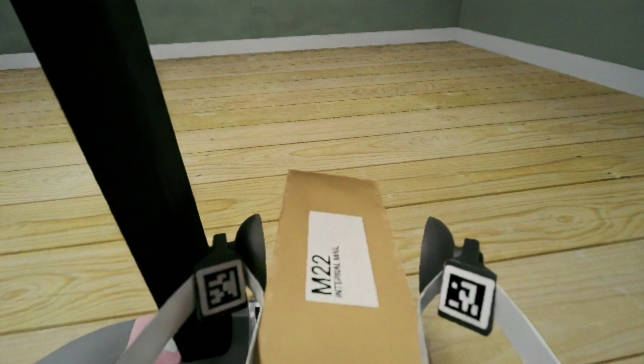

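Emit:
execute_actions --actions '[{"r1":{"base":{"translate_m":0.2},"joints":{"wrist_yaw_rad":0,"lift_m":0.95,"head_pan_rad":-1.57}},"r2":{"base":{"translate_m":0.74}}}]' --cameras '[]'

Emit:
execute_actions --actions '[{"r1":{"joints":{"arm_m":0.40}},"r2":{"base":{"rotate_rad":1.55},"joints":{"lift_m":0.95,"head_pan_rad":-1.57,"head_tilt_rad":-0.5}}}]' --cameras '[]'

Emit:
execute_actions --actions '[{"r1":{"joints":{"lift_m":0.9}},"r2":{"base":{"translate_m":-0.1},"joints":{"wrist_yaw_rad":0}}}]' --cameras '["r1_head_camera","r1_wrist_camera","r2_head_camera","r2_wrist_camera"]'

Scene clock: 181.60 s.
r1.base_odometry: x=+1.340 y=-0.463 heading=+2.644 (m, m, rad; r1's odometry frame)
r1.turned_by_wheels: +0.000 (rad since the last result)
r1.turned_by_imu: +0.000 (rad since the last result)
r1.base_tilt: forward=-1.8 right=-0.3 (deg)
r1.lidar_m: 2.61 2.74 1.06 0.93 2.90 2.21 2.16 0.98 0.74 0.72 0.76 1.09
r1.head_depth_mm: - - - 872 623 874 - / - - - 894 633 - - / - - - 923 646 - 1060 / - - - 947 658 934 1059 / - - - 973 671 943 1073 / - - - 1001 687 959 1093 / - - - 1036 698 976 1115
r1.base_status: done
r1.joint_positions: lift_m=+0.950 arm_m=+0.001 wrist_yaw_rad=+0.002 wrist_pitch_rad=-0.426 wrist_roll_rad=-0.019 gripper_m=+0.031 head_pan_rad=-1.563 head_tilt_rad=-0.507
r1.joint_status: all done
r1.motor_effort: left_wheel=+2(10) right_wheel=-3(5) lift_m=+42(44) arm_m=-2(2) wrist_yaw_rad=-2(4) wrist_pitch_rad=+13(13) wrist_roll_rad=+1(1) gripper_m=-17(17) head_pan_rad=-2(19) head_tilt_rad=+3(3) (%)
r1.hand_pose: x=-0.0211 y=-0.3696 z=+0.9604 quat_wxyz=(+0.698, +0.152, -0.684, -0.148) (m; r1's base frame)
r1.wrist_depth_mm: - - - - - - 421 / 522 535 522 513 519 511 451 / 385 381 384 378 382 377 382 / 330 330 312 150 313 306 304 / 690 669 127 124 130 630 615 / 792 784 129 131 729 706 693 / 954 901 915 890 862 835 806
r2.base_odometry: x=+0.513 y=-0.289 heading=-0.484 (m, m, rad; r2's odometry frame)
r2.turned_by_wheels: +0.000 (rad since the last result)
r2.turned_by_imu: -0.002 (rad since the last result)
r2.base_tilt: forward=-1.4 right=+0.6 (deg)
r2.lidar_m: 0.68 0.71 0.99 2.39 2.51 3.52 3.67 3.33 2.44 2.38 0.94 0.70
r2.head_depth_mm: 3004 - - - 3285 703 534 / 3007 - - - 1029 701 535 / 3027 - - 3451 1035 703 535 / 2973 - - 3555 1035 704 534 / 3002 - 1601 1344 1035 706 535 / 3214 - - - 1038 707 537 / 3218 - - - 1044 709 537
r2.base_status: done
r2.joint_positions: lift_m=+0.280 arm_m=+0.005 wrist_yaw_rad=+2.899 wrist_pitch_rad=-0.408 wrist_roll_rad=+0.005 gripper_m=+0.029 head_pan_rad=-0.007 head_tilt_rad=-0.210
r2.joint_status: not commanded
r2.motor_effort: left_wheel=+0(7) right_wheel=+1(6) lift_m=+24(24) arm_m=-3(2) wrist_yaw_rad=+0(0) wrist_pitch_rad=+11(12) wrist_roll_rad=+1(1) gripper_m=-19(19) head_pan_rad=+4(5) head_tilt_rad=+4(5) (%)
r2.hand_pose: x=+0.0329 y=+0.0688 z=+0.2953 quat_wxyz=(+0.226, +0.706, +0.058, +0.669) (m; r2's base frame)
r2.wrist_depth_mm: - - - - - 925 664 / - - - - - 951 667 / - - - - - 912 703 / 840 - 810 182 763 777 694 / 659 629 679 138 595 620 598 / 535 535 - 113 122 499 503 / 472 - - 96 104 427 428
pictures: none
No camera images: the call's "cameras" was empty. Leave "cameras" out to get every camera's image.

Scene clock: 188.53 s.
r1.base_odometry: x=+1.340 y=-0.463 heading=+2.644 (m, m, rad; r1's odometry frame)
r1.turned_by_wheels: +0.000 (rad since the last result)
r1.turned_by_imu: -0.001 (rad since the last result)
r1.base_tilt: forward=-1.8 right=-0.2 (deg)
r1.lidar_m: 2.60 2.75 1.06 0.93 2.91 2.21 2.16 0.98 0.74 0.72 0.76 1.09
r1.head_depth_mm: - - - 829 619 893 1007 / - - - 802 631 903 1022 / - - - 782 646 917 1040 / - - - 949 657 932 1053 / - 1481 - 973 672 944 1075 / - - - 1005 686 962 1098 / - - - 1037 701 973 1112
r1.base_status: not commanded
r1.joint_positions: lift_m=+0.950 arm_m=+0.400 wrist_yaw_rad=+0.000 wrist_pitch_rad=-0.426 wrist_roll_rad=-0.019 gripper_m=+0.031 head_pan_rad=-1.563 head_tilt_rad=-0.507
r1.joint_status: all done
r1.motor_effort: left_wheel=+3(3) right_wheel=-3(2) lift_m=+42(43) arm_m=+2(3) wrist_yaw_rad=-1(2) wrist_pitch_rad=+13(13) wrist_roll_rad=+1(1) gripper_m=-17(17) head_pan_rad=-2(3) head_tilt_rad=+2(3) (%)
r1.hand_pose: x=-0.0214 y=-0.7681 z=+0.9604 quat_wxyz=(+0.698, +0.151, -0.684, -0.148) (m; r1's base frame)
r1.wrist_depth_mm: - - - - - - - / - - - - - - - / 380 381 381 379 379 377 374 / 300 300 276 150 303 302 297 / 249 249 127 125 130 246 245 / 210 212 129 131 200 213 211 / 185 185 181 180 185 185 184
r2.base_odometry: x=+0.513 y=-0.289 heading=+1.066 (m, m, rad; r2's odometry frame)
r2.turned_by_wheels: +1.550 (rad since the last result)
r2.turned_by_imu: +1.534 (rad since the last result)
r2.base_tilt: forward=-1.4 right=+0.5 (deg)
r2.lidar_m: 2.39 2.50 3.49 3.66 3.34 2.43 2.38 0.95 0.70 0.68 0.71 0.98
r2.head_depth_mm: - - - 826 613 862 - / - - 3659 832 614 712 - / - - 3923 834 617 881 - / - - 3679 841 619 565 - / 1432 1464 1646 800 622 912 - / - 1191 3796 806 625 940 1069 / - - - 854 627 950 1100
r2.base_status: done
r2.joint_positions: lift_m=+0.950 arm_m=+0.005 wrist_yaw_rad=+2.899 wrist_pitch_rad=-0.408 wrist_roll_rad=+0.005 gripper_m=+0.029 head_pan_rad=-1.563 head_tilt_rad=-0.494
r2.joint_status: all done
r2.motor_effort: left_wheel=-2(9) right_wheel=+1(6) lift_m=+39(41) arm_m=-3(3) wrist_yaw_rad=+1(1) wrist_pitch_rad=+12(12) wrist_roll_rad=+1(1) gripper_m=-19(19) head_pan_rad=-4(62) head_tilt_rad=-3(21) (%)
r2.hand_pose: x=+0.0329 y=+0.0688 z=+0.9646 quat_wxyz=(+0.226, +0.706, +0.058, +0.669) (m; r2's base frame)
r2.wrist_depth_mm: - - - - - - - / - - - - - - - / - - - - - - - / - - - 182 - - - / - - - 138 - - - / - - - 113 122 - - / - - 99 96 104 - -
pictures: none
No camera images: the call's "cameras" was empty. Leave "cameras" out to get every camera's image.

Scene clock: 190.97 s.
r1.base_odometry: x=+1.340 y=-0.463 heading=+2.644 (m, m, rad; r1's odometry frame)
r1.turned_by_wheels: +0.000 (rad since the last result)
r1.turned_by_imu: +0.000 (rad since the last result)
r1.base_tilt: forward=-1.8 right=-0.3 (deg)
r1.lidar_m: 2.61 2.75 1.06 0.93 2.90 2.22 2.15 0.98 0.74 0.73 0.76 1.09
r1.head_depth_mm: - - - - 596 892 1000 / - - - - 634 904 1023 / - - - - 630 918 1042 / - - - 949 659 936 1057 / - 1493 - 974 674 942 1079 / - - - 1000 687 963 1090 / - - - 1039 700 978 1112
r1.base_status: not commanded
r1.joint_positions: lift_m=+0.901 arm_m=+0.400 wrist_yaw_rad=-0.001 wrist_pitch_rad=-0.391 wrist_roll_rad=-0.021 gripper_m=+0.031 head_pan_rad=-1.563 head_tilt_rad=-0.507
r1.joint_status: all done
r1.motor_effort: left_wheel=+2(2) right_wheel=-2(3) lift_m=+18(35) arm_m=+2(2) wrist_yaw_rad=+1(1) wrist_pitch_rad=-4(13) wrist_roll_rad=+2(2) gripper_m=-17(17) head_pan_rad=-2(2) head_tilt_rad=+3(2) (%)
r1.hand_pose: x=-0.0217 y=-0.7724 z=+0.9193 quat_wxyz=(+0.701, +0.139, -0.686, -0.137) (m; r1's base frame)
r1.wrist_depth_mm: - - - - - - - / 428 432 434 - - - - / 310 309 309 306 307 308 307 / 239 237 218 149 237 238 239 / 195 195 125 124 130 193 193 / 164 164 131 131 154 164 164 / 142 142 138 140 141 142 142
r2.base_odometry: x=+0.465 y=-0.376 heading=+1.066 (m, m, rad; r2's odometry frame)
r2.turned_by_wheels: +0.000 (rad since the last result)
r2.turned_by_imu: +0.000 (rad since the last result)
r2.base_tilt: forward=-1.3 right=+0.3 (deg)
r2.lidar_m: 2.50 2.60 3.64 3.66 3.22 2.35 2.27 0.94 0.70 0.68 0.70 0.98
r2.head_depth_mm: - - - 825 612 550 - / - - 3923 832 638 - - / - - 3977 834 642 - - / - - 3948 841 620 922 1058 / - - 2553 844 621 928 1069 / - 1479 976 811 624 934 1088 / - - 3768 813 628 952 1104
r2.base_status: done
r2.joint_positions: lift_m=+0.950 arm_m=+0.005 wrist_yaw_rad=+0.002 wrist_pitch_rad=-0.408 wrist_roll_rad=+0.005 gripper_m=+0.029 head_pan_rad=-1.563 head_tilt_rad=-0.494
r2.joint_status: all done
r2.motor_effort: left_wheel=-1(9) right_wheel=+2(2) lift_m=+39(39) arm_m=-2(3) wrist_yaw_rad=-1(2) wrist_pitch_rad=+12(12) wrist_roll_rad=+1(1) gripper_m=-20(19) head_pan_rad=-4(4) head_tilt_rad=-3(2) (%)
r2.hand_pose: x=-0.0212 y=-0.3759 z=+0.9646 quat_wxyz=(+0.691, +0.144, -0.694, -0.143) (m; r2's base frame)
r2.wrist_depth_mm: - - - - - 476 358 / - 655 759 729 707 475 388 / 504 498 488 472 462 436 430 / 373 359 357 183 342 336 450 / 294 288 289 139 262 273 268 / 716 674 - 113 122 269 266 / 820 792 766 96 104 692 672
pictures: r1_head_camera (sideways: a quarter turn clockwise sets it upright), r1_wrist_camera, r2_head_camera (sideways: a quarter turn clockwise sets it upright), r2_wrist_camera
Images, in order (width x height): r1_head_camera 896x504, r1_wrist_camera 644x364, r2_head_camera 896x504, r2_wrist_camera 644x364.

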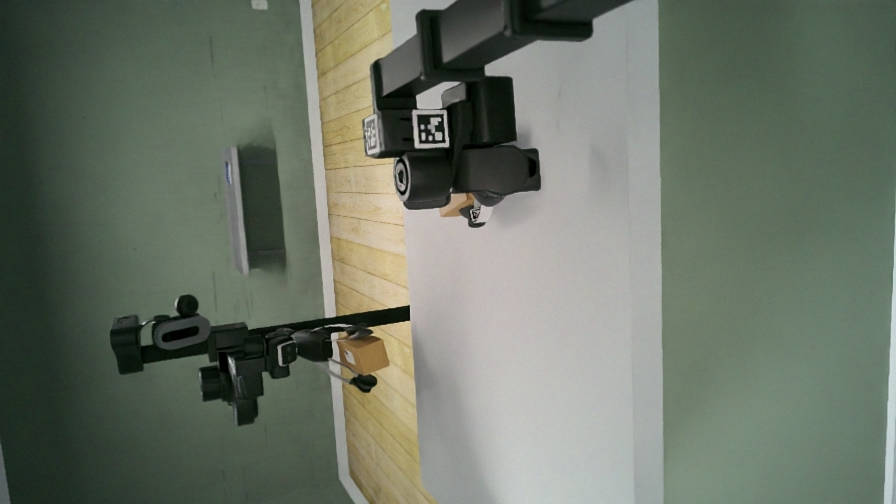

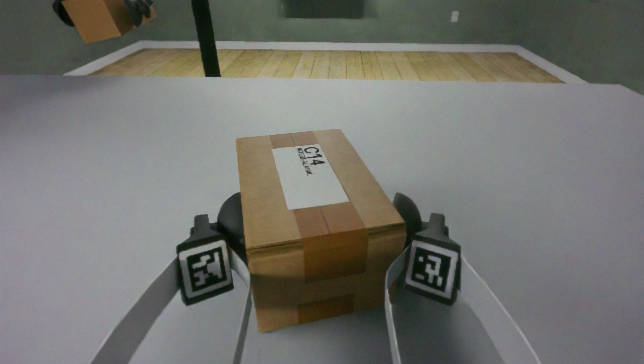

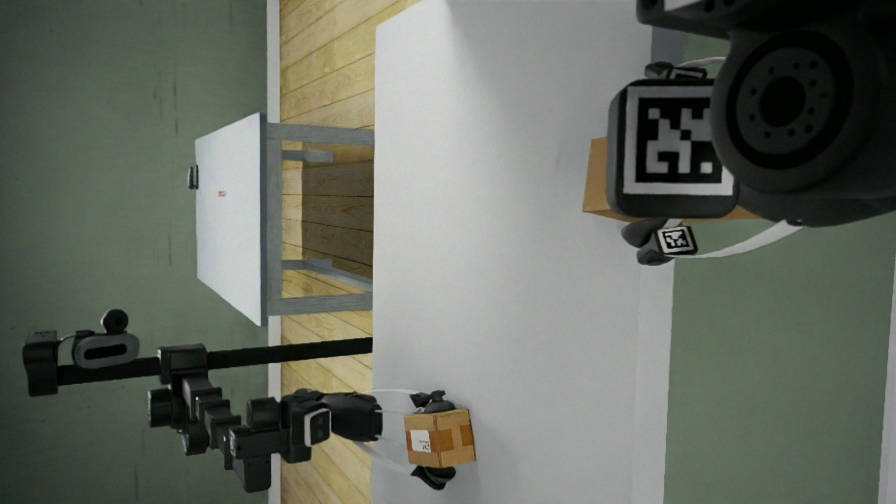

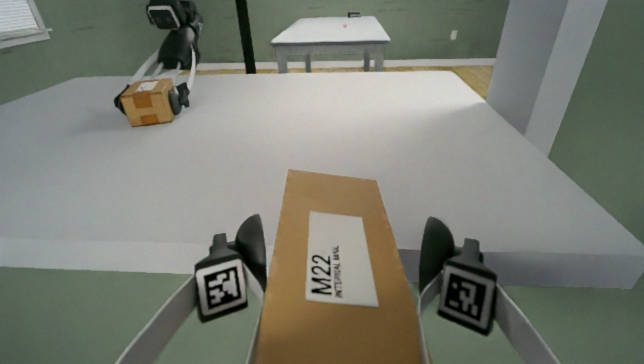

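Emit:
execute_actions --actions '[{"r1":{"joints":{"gripper_m":0.15,"lift_m":0.91}},"r2":{"joints":{"arm_m":0.38}}}]' --cameras '[]'

Emit:
execute_actions --actions '[{"r1":{"joints":{"arm_m":0.15}},"r2":{"joints":{"lift_m":0.912}}}]' --cameras '[]'

Emit:
execute_actions --actions '[{"r1":{"base":{"translate_m":0.1}},"r2":{"joints":{"gripper_m":0.15}}}]' --cameras '[]'

Emit:
execute_actions --actions '[{"r1":{"base":{"translate_m":0.23}},"r2":{"joints":{"arm_m":0.15}}}]' --cameras '[]'

Emit:
execute_actions --actions '[{"r2":{"base":{"translate_m":0.33}},"r1":{"joints":{"arm_m":0.25}}}]' --cameras '["r1_wrist_camera","r2_wrist_camera"]'

Scene clock: 204.73 s.
r1.base_odometry: x=+1.340 y=-0.463 heading=+2.644 (m, m, rad; r1's odometry frame)
r1.turned_by_wheels: +0.000 (rad since the last result)
r1.turned_by_imu: -0.001 (rad since the last result)
r1.base_tilt: forward=-1.8 right=-0.3 (deg)
r1.lidar_m: 2.60 2.74 1.06 0.93 2.91 2.21 2.16 0.98 0.74 0.72 0.77 1.09
r1.head_depth_mm: - - - - 595 892 1009 / - - - - 633 904 1025 / - - - - 643 918 1033 / - - - 964 659 931 1056 / - 1496 - 973 671 946 1075 / - - 955 876 685 958 1095 / - - - 974 701 977 1112
r1.base_status: not commanded
r1.joint_positions: lift_m=+0.910 arm_m=+0.400 wrist_yaw_rad=-0.001 wrist_pitch_rad=-0.419 wrist_roll_rad=-0.021 gripper_m=+0.150 head_pan_rad=-1.563 head_tilt_rad=-0.507
r1.joint_status: all done
r1.motor_effort: left_wheel=+2(2) right_wheel=-2(2) lift_m=+42(42) arm_m=+2(2) wrist_yaw_rad=+1(1) wrist_pitch_rad=+10(10) wrist_roll_rad=+2(2) gripper_m=+0(78) head_pan_rad=-2(2) head_tilt_rad=+3(3) (%)
r1.hand_pose: x=-0.0217 y=-0.7690 z=+0.9220 quat_wxyz=(+0.699, +0.149, -0.684, -0.146) (m; r1's base frame)
r1.wrist_depth_mm: - - - - - - - / 410 415 412 409 414 403 410 / 302 300 301 299 299 301 301 / 235 238 219 152 236 236 238 / 194 203 189 126 184 205 196 / 171 163 162 133 162 161 166 / 142 145 145 143 145 145 145
r2.base_odometry: x=+0.465 y=-0.376 heading=+1.066 (m, m, rad; r2's odometry frame)
r2.turned_by_wheels: +0.000 (rad since the last result)
r2.turned_by_imu: +0.000 (rad since the last result)
r2.base_tilt: forward=-1.4 right=+0.5 (deg)
r2.lidar_m: 2.50 2.60 3.60 3.67 3.18 2.34 2.28 0.95 0.70 0.68 0.70 0.98
r2.head_depth_mm: - - - 790 613 878 1006 / - - 3853 772 613 891 1022 / - - - 758 616 902 1039 / - - 3881 839 618 913 1050 / - - 2584 844 620 922 1069 / - 1485 971 827 624 938 1080 / - - 3764 811 626 950 1102
r2.base_status: not commanded
r2.joint_positions: lift_m=+0.950 arm_m=+0.380 wrist_yaw_rad=+0.000 wrist_pitch_rad=-0.408 wrist_roll_rad=+0.005 gripper_m=+0.029 head_pan_rad=-1.563 head_tilt_rad=-0.494
r2.joint_status: all done
r2.motor_effort: left_wheel=-2(2) right_wheel=+3(2) lift_m=+39(38) arm_m=+4(4) wrist_yaw_rad=+0(1) wrist_pitch_rad=+12(12) wrist_roll_rad=+1(1) gripper_m=-19(20) head_pan_rad=-3(5) head_tilt_rad=-3(3) (%)
r2.hand_pose: x=-0.0215 y=-0.7503 z=+0.9646 quat_wxyz=(+0.691, +0.143, -0.694, -0.144) (m; r2's base frame)
r2.wrist_depth_mm: 362 - - - - - - / 346 - - - - - - / 360 - - - - - - / 368 360 350 182 338 332 - / 273 284 287 138 262 269 262 / 235 234 - 113 122 222 220 / 199 200 190 96 104 185 188
pictures: none
No camera images: the call's "cameras" was empty. Leave "cameras" out to get every camera's image.

Scene clock: 207.80 s.
r1.base_odometry: x=+1.340 y=-0.463 heading=+2.644 (m, m, rad; r1's odometry frame)
r1.turned_by_wheels: +0.000 (rad since the last result)
r1.turned_by_imu: +0.000 (rad since the last result)
r1.base_tilt: forward=-1.8 right=-0.3 (deg)
r1.lidar_m: 2.60 2.74 1.06 0.93 2.91 2.21 2.15 0.98 0.74 0.72 0.76 1.09
r1.head_depth_mm: - - - 876 - - 1016 / - - - 903 - - 1029 / - - - 830 680 938 1041 / - - - 946 688 934 1058 / - 1512 - 978 672 949 1072 / - - 987 916 684 963 1096 / - - - 1032 699 973 1112
r1.base_status: not commanded
r1.joint_positions: lift_m=+0.910 arm_m=+0.150 wrist_yaw_rad=+0.000 wrist_pitch_rad=-0.419 wrist_roll_rad=-0.021 gripper_m=+0.150 head_pan_rad=-1.563 head_tilt_rad=-0.507
r1.joint_status: all done
r1.motor_effort: left_wheel=+2(2) right_wheel=-2(2) lift_m=+42(42) arm_m=-2(1) wrist_yaw_rad=+1(1) wrist_pitch_rad=+10(10) wrist_roll_rad=+2(2) gripper_m=+0(0) head_pan_rad=-2(2) head_tilt_rad=+3(3) (%)
r1.hand_pose: x=-0.0216 y=-0.5194 z=+0.9220 quat_wxyz=(+0.699, +0.149, -0.684, -0.146) (m; r1's base frame)
r1.wrist_depth_mm: 416 587 - - - - - / 361 417 412 341 409 409 392 / 304 304 303 302 303 304 303 / 240 239 241 238 238 239 237 / 197 204 197 196 199 203 196 / 175 172 172 167 168 162 168 / 642 632 619 184 178 175 170
r2.base_odometry: x=+0.465 y=-0.376 heading=+1.066 (m, m, rad; r2's odometry frame)
r2.turned_by_wheels: +0.000 (rad since the last result)
r2.turned_by_imu: +0.000 (rad since the last result)
r2.base_tilt: forward=-1.3 right=+0.4 (deg)
r2.lidar_m: 2.50 2.59 3.62 3.66 3.19 2.34 2.27 0.94 0.70 0.68 0.70 0.98
r2.head_depth_mm: - - - - 591 877 1007 / - - - - 614 889 1019 / - - - - 616 901 1036 / - - 3946 842 618 915 1053 / - - 2501 847 623 926 1067 / - 1471 1187 832 624 936 1083 / - - - 811 628 952 1101
r2.base_status: not commanded
r2.joint_positions: lift_m=+0.912 arm_m=+0.380 wrist_yaw_rad=+0.000 wrist_pitch_rad=-0.397 wrist_roll_rad=+0.005 gripper_m=+0.029 head_pan_rad=-1.563 head_tilt_rad=-0.494
r2.joint_status: all done
r2.motor_effort: left_wheel=-1(2) right_wheel=+1(3) lift_m=+21(31) arm_m=+3(3) wrist_yaw_rad=-1(1) wrist_pitch_rad=+6(12) wrist_roll_rad=+1(1) gripper_m=-19(19) head_pan_rad=-3(4) head_tilt_rad=-3(2) (%)
r2.hand_pose: x=-0.0215 y=-0.7517 z=+0.9299 quat_wxyz=(+0.692, +0.139, -0.695, -0.140) (m; r2's base frame)
r2.wrist_depth_mm: - 524 - - - - - / - - - - - - - / 412 409 396 387 375 372 - / 298 297 287 177 277 273 269 / 233 230 236 136 212 217 214 / 190 189 - 113 121 181 178 / 162 161 155 96 104 152 153
pictures: none
No camera images: the call's "cameras" was empty. Leave "cameras" out to get every camera's image.

Scene clock: 209.77 s.
r1.base_odometry: x=+1.253 y=-0.416 heading=+2.644 (m, m, rad; r1's odometry frame)
r1.turned_by_wheels: +0.000 (rad since the last result)
r1.turned_by_imu: +0.000 (rad since the last result)
r1.base_tilt: forward=-1.7 right=-0.3 (deg)
r1.lidar_m: 2.51 2.64 1.02 0.94 3.05 2.31 2.25 0.98 0.75 0.73 0.77 1.10
r1.head_depth_mm: - - - 877 - - 1026 / - - - 821 - - 1042 / - - - 921 679 946 1047 / - - - 941 687 942 1065 / - 1521 1008 908 669 949 1088 / - - - 954 686 967 1104 / - - - 1029 701 985 1128
r1.base_status: done
r1.joint_positions: lift_m=+0.910 arm_m=+0.150 wrist_yaw_rad=+0.000 wrist_pitch_rad=-0.419 wrist_roll_rad=-0.021 gripper_m=+0.150 head_pan_rad=-1.563 head_tilt_rad=-0.507
r1.joint_status: not commanded
r1.motor_effort: left_wheel=+2(9) right_wheel=-2(4) lift_m=+43(42) arm_m=-2(2) wrist_yaw_rad=+1(1) wrist_pitch_rad=+10(10) wrist_roll_rad=+2(2) gripper_m=+0(0) head_pan_rad=-3(2) head_tilt_rad=+3(3) (%)
r1.hand_pose: x=-0.0216 y=-0.5194 z=+0.9220 quat_wxyz=(+0.699, +0.149, -0.684, -0.146) (m; r1's base frame)
r1.wrist_depth_mm: - 441 - - - - - / 403 362 412 411 343 412 409 / 301 303 300 300 301 306 302 / 239 237 238 238 239 237 238 / 198 204 197 197 198 202 197 / 178 179 175 173 172 168 167 / 646 637 631 604 594 184 180
r2.base_odometry: x=+0.465 y=-0.376 heading=+1.066 (m, m, rad; r2's odometry frame)
r2.turned_by_wheels: +0.000 (rad since the last result)
r2.turned_by_imu: +0.000 (rad since the last result)
r2.base_tilt: forward=-1.3 right=+0.6 (deg)
r2.lidar_m: 2.49 2.60 3.62 3.68 3.19 2.34 2.28 0.95 0.70 0.68 0.71 0.98
r2.head_depth_mm: - - - - 591 878 1004 / - - - - 614 891 1021 / - - - - 617 900 1039 / - - 3944 839 620 911 1056 / 1450 1482 1702 845 621 924 1072 / - - - 828 625 935 1083 / - - - 813 625 950 1100
r2.base_status: not commanded
r2.joint_positions: lift_m=+0.912 arm_m=+0.380 wrist_yaw_rad=+0.000 wrist_pitch_rad=-0.399 wrist_roll_rad=+0.005 gripper_m=+0.150 head_pan_rad=-1.563 head_tilt_rad=-0.494
r2.joint_status: all done
r2.motor_effort: left_wheel=-1(2) right_wheel=+2(2) lift_m=+22(22) arm_m=+3(3) wrist_yaw_rad=+1(0) wrist_pitch_rad=+7(8) wrist_roll_rad=+1(1) gripper_m=+0(83) head_pan_rad=-6(5) head_tilt_rad=-3(3) (%)
r2.hand_pose: x=-0.0216 y=-0.7514 z=+0.9293 quat_wxyz=(+0.692, +0.140, -0.694, -0.141) (m; r2's base frame)
r2.wrist_depth_mm: - - 981 - - - - / - - - - - - - / 411 403 397 380 373 364 - / 295 291 285 180 277 272 267 / 233 232 224 142 220 221 214 / 189 196 183 118 175 180 177 / - 155 153 101 106 149 149
pictures: none
No camera images: the call's "cameras" was empty. Leave "cameras" out to get every camera's image.

Scene clock: 213.03 s.
r1.base_odometry: x=+1.050 y=-0.306 heading=+2.644 (m, m, rad; r1's odometry frame)
r1.turned_by_wheels: +0.000 (rad since the last result)
r1.turned_by_imu: +0.001 (rad since the last result)
r1.base_tilt: forward=-1.7 right=-0.3 (deg)
r1.lidar_m: 2.28 2.40 0.93 0.93 1.09 2.54 2.42 1.00 0.76 0.74 0.78 1.12
r1.head_depth_mm: - - - 878 - - 1042 / - - - 904 - - 1060 / - 1486 1650 851 679 963 1068 / - - - 944 686 959 1086 / - - - 917 672 974 1098 / - 738 739 793 838 982 1124 / 618 666 731 804 894 1001 1146
r1.base_status: done
r1.joint_positions: lift_m=+0.910 arm_m=+0.150 wrist_yaw_rad=+0.000 wrist_pitch_rad=-0.419 wrist_roll_rad=-0.021 gripper_m=+0.150 head_pan_rad=-1.563 head_tilt_rad=-0.507
r1.joint_status: not commanded
r1.motor_effort: left_wheel=+2(6) right_wheel=-2(3) lift_m=+42(42) arm_m=-2(2) wrist_yaw_rad=+1(1) wrist_pitch_rad=+10(10) wrist_roll_rad=+2(2) gripper_m=+1(0) head_pan_rad=-2(2) head_tilt_rad=+3(3) (%)
r1.hand_pose: x=-0.0216 y=-0.5194 z=+0.9220 quat_wxyz=(+0.699, +0.149, -0.684, -0.146) (m; r1's base frame)
r1.wrist_depth_mm: 328 413 - 589 579 - - / 358 385 412 359 413 411 364 / 373 302 305 299 303 302 302 / 239 239 239 239 239 240 238 / 198 203 197 196 197 202 197 / 200 199 190 187 181 184 177 / 683 666 636 626 613 604 579
r2.base_odometry: x=+0.465 y=-0.376 heading=+1.066 (m, m, rad; r2's odometry frame)
r2.turned_by_wheels: +0.000 (rad since the last result)
r2.turned_by_imu: +0.000 (rad since the last result)
r2.base_tilt: forward=-1.3 right=+0.5 (deg)
r2.lidar_m: 2.50 2.60 3.63 3.67 3.21 2.34 2.28 0.94 0.70 0.68 0.71 0.98
r2.head_depth_mm: - - - 872 - - 1005 / - - 3910 874 - - 1023 / - 3259 3658 767 - - 1034 / - 1471 3170 841 642 914 1053 / - - 3727 845 622 924 1069 / - - - 830 626 934 1085 / - - - 814 627 950 1103
r2.base_status: not commanded
r2.joint_positions: lift_m=+0.912 arm_m=+0.150 wrist_yaw_rad=+0.000 wrist_pitch_rad=-0.400 wrist_roll_rad=+0.005 gripper_m=+0.150 head_pan_rad=-1.563 head_tilt_rad=-0.494
r2.joint_status: all done
r2.motor_effort: left_wheel=-2(2) right_wheel=+1(2) lift_m=+23(22) arm_m=-3(2) wrist_yaw_rad=+1(1) wrist_pitch_rad=+8(8) wrist_roll_rad=+1(1) gripper_m=+0(0) head_pan_rad=-5(4) head_tilt_rad=-3(3) (%)
r2.hand_pose: x=-0.0216 y=-0.5219 z=+0.9291 quat_wxyz=(+0.692, +0.140, -0.694, -0.141) (m; r2's base frame)
r2.wrist_depth_mm: - - - - - - 303 / - 660 627 598 585 - 304 / 355 396 392 288 370 364 303 / 297 294 286 282 276 270 269 / 231 235 227 223 221 221 214 / 190 197 186 185 183 180 178 / - 156 158 157 155 150 150
pictures: none
No camera images: the call's "cameras" was empty. Leave "cameras" out to get every camera's image.

Scene clock: 217.50 s.
r1.base_odometry: x=+1.050 y=-0.306 heading=+2.644 (m, m, rad; r1's odometry frame)
r1.turned_by_wheels: +0.000 (rad since the last result)
r1.turned_by_imu: +0.000 (rad since the last result)
r1.base_tilt: forward=-1.7 right=-0.3 (deg)
r1.lidar_m: 2.28 2.39 0.93 0.93 1.09 2.54 2.42 1.00 0.76 0.74 0.78 1.12
r1.head_depth_mm: - 1418 1637 982 - 913 1029 / - - - 1025 - 931 1054 / - - - 986 620 941 1070 / - - - 950 643 956 1083 / - - - 917 671 972 1107 / - 741 740 794 842 986 1120 / 618 665 730 802 888 999 1144
r1.base_status: not commanded
r1.joint_positions: lift_m=+0.910 arm_m=+0.250 wrist_yaw_rad=+0.000 wrist_pitch_rad=-0.419 wrist_roll_rad=-0.021 gripper_m=+0.150 head_pan_rad=-1.563 head_tilt_rad=-0.507
r1.joint_status: all done
r1.motor_effort: left_wheel=+2(3) right_wheel=-2(3) lift_m=+42(42) arm_m=+2(2) wrist_yaw_rad=+1(1) wrist_pitch_rad=+10(10) wrist_roll_rad=+2(2) gripper_m=+0(0) head_pan_rad=-2(2) head_tilt_rad=+2(3) (%)
r1.hand_pose: x=-0.0216 y=-0.6190 z=+0.9220 quat_wxyz=(+0.699, +0.149, -0.684, -0.146) (m; r1's base frame)
r1.wrist_depth_mm: 297 - - - - - - / 297 386 409 307 413 412 412 / 285 303 300 281 304 303 299 / 240 239 239 237 237 235 237 / 196 202 196 197 197 204 196 / 172 163 168 167 167 162 166 / 142 146 146 146 145 145 146
r2.base_odometry: x=+0.625 y=-0.088 heading=+1.066 (m, m, rad; r2's odometry frame)
r2.turned_by_wheels: +0.000 (rad since the last result)
r2.turned_by_imu: -0.001 (rad since the last result)
r2.base_tilt: forward=-1.3 right=+0.4 (deg)
r2.lidar_m: 2.16 2.25 3.13 3.66 3.66 2.69 2.41 0.95 0.70 0.68 0.71 0.99
r2.head_depth_mm: 1338 2482 2520 870 - - 1014 / - 1542 3629 853 - - 1030 / - - 3903 796 - - 1048 / - - 3937 841 642 925 1060 / - - - 845 622 933 1080 / - - - 849 624 947 1093 / - - 789 773 628 957 1110
r2.base_status: done
r2.joint_positions: lift_m=+0.912 arm_m=+0.150 wrist_yaw_rad=+0.000 wrist_pitch_rad=-0.400 wrist_roll_rad=+0.005 gripper_m=+0.150 head_pan_rad=-1.563 head_tilt_rad=-0.494
r2.joint_status: not commanded
r2.motor_effort: left_wheel=-2(6) right_wheel=+1(6) lift_m=+22(22) arm_m=-3(2) wrist_yaw_rad=+1(1) wrist_pitch_rad=+8(8) wrist_roll_rad=+1(1) gripper_m=+0(0) head_pan_rad=-3(4) head_tilt_rad=-3(3) (%)
r2.hand_pose: x=-0.0216 y=-0.5219 z=+0.9291 quat_wxyz=(+0.692, +0.140, -0.694, -0.141) (m; r2's base frame)
r2.wrist_depth_mm: 387 - - - - - - / 387 - 620 607 569 558 494 / 371 401 389 359 349 372 337 / 296 293 289 281 277 272 268 / 232 233 226 223 220 221 214 / 191 198 186 185 183 180 178 / - 156 158 156 155 150 150
pictures: r1_wrist_camera, r2_wrist_camera
Images, in order (width x height): r1_wrist_camera 644x364, r2_wrist_camera 644x364.

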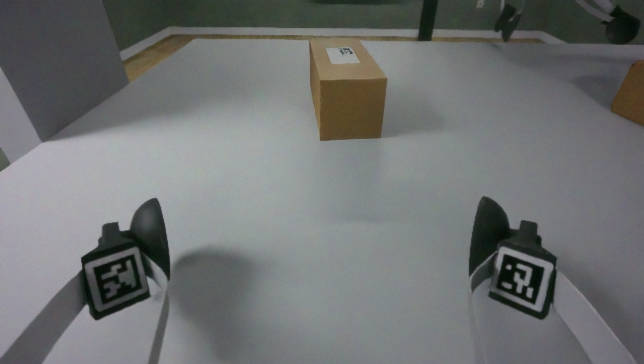

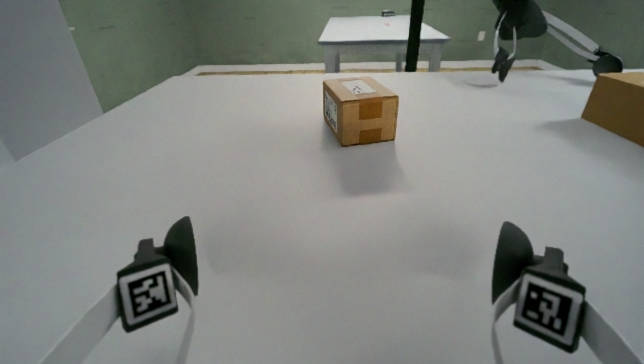

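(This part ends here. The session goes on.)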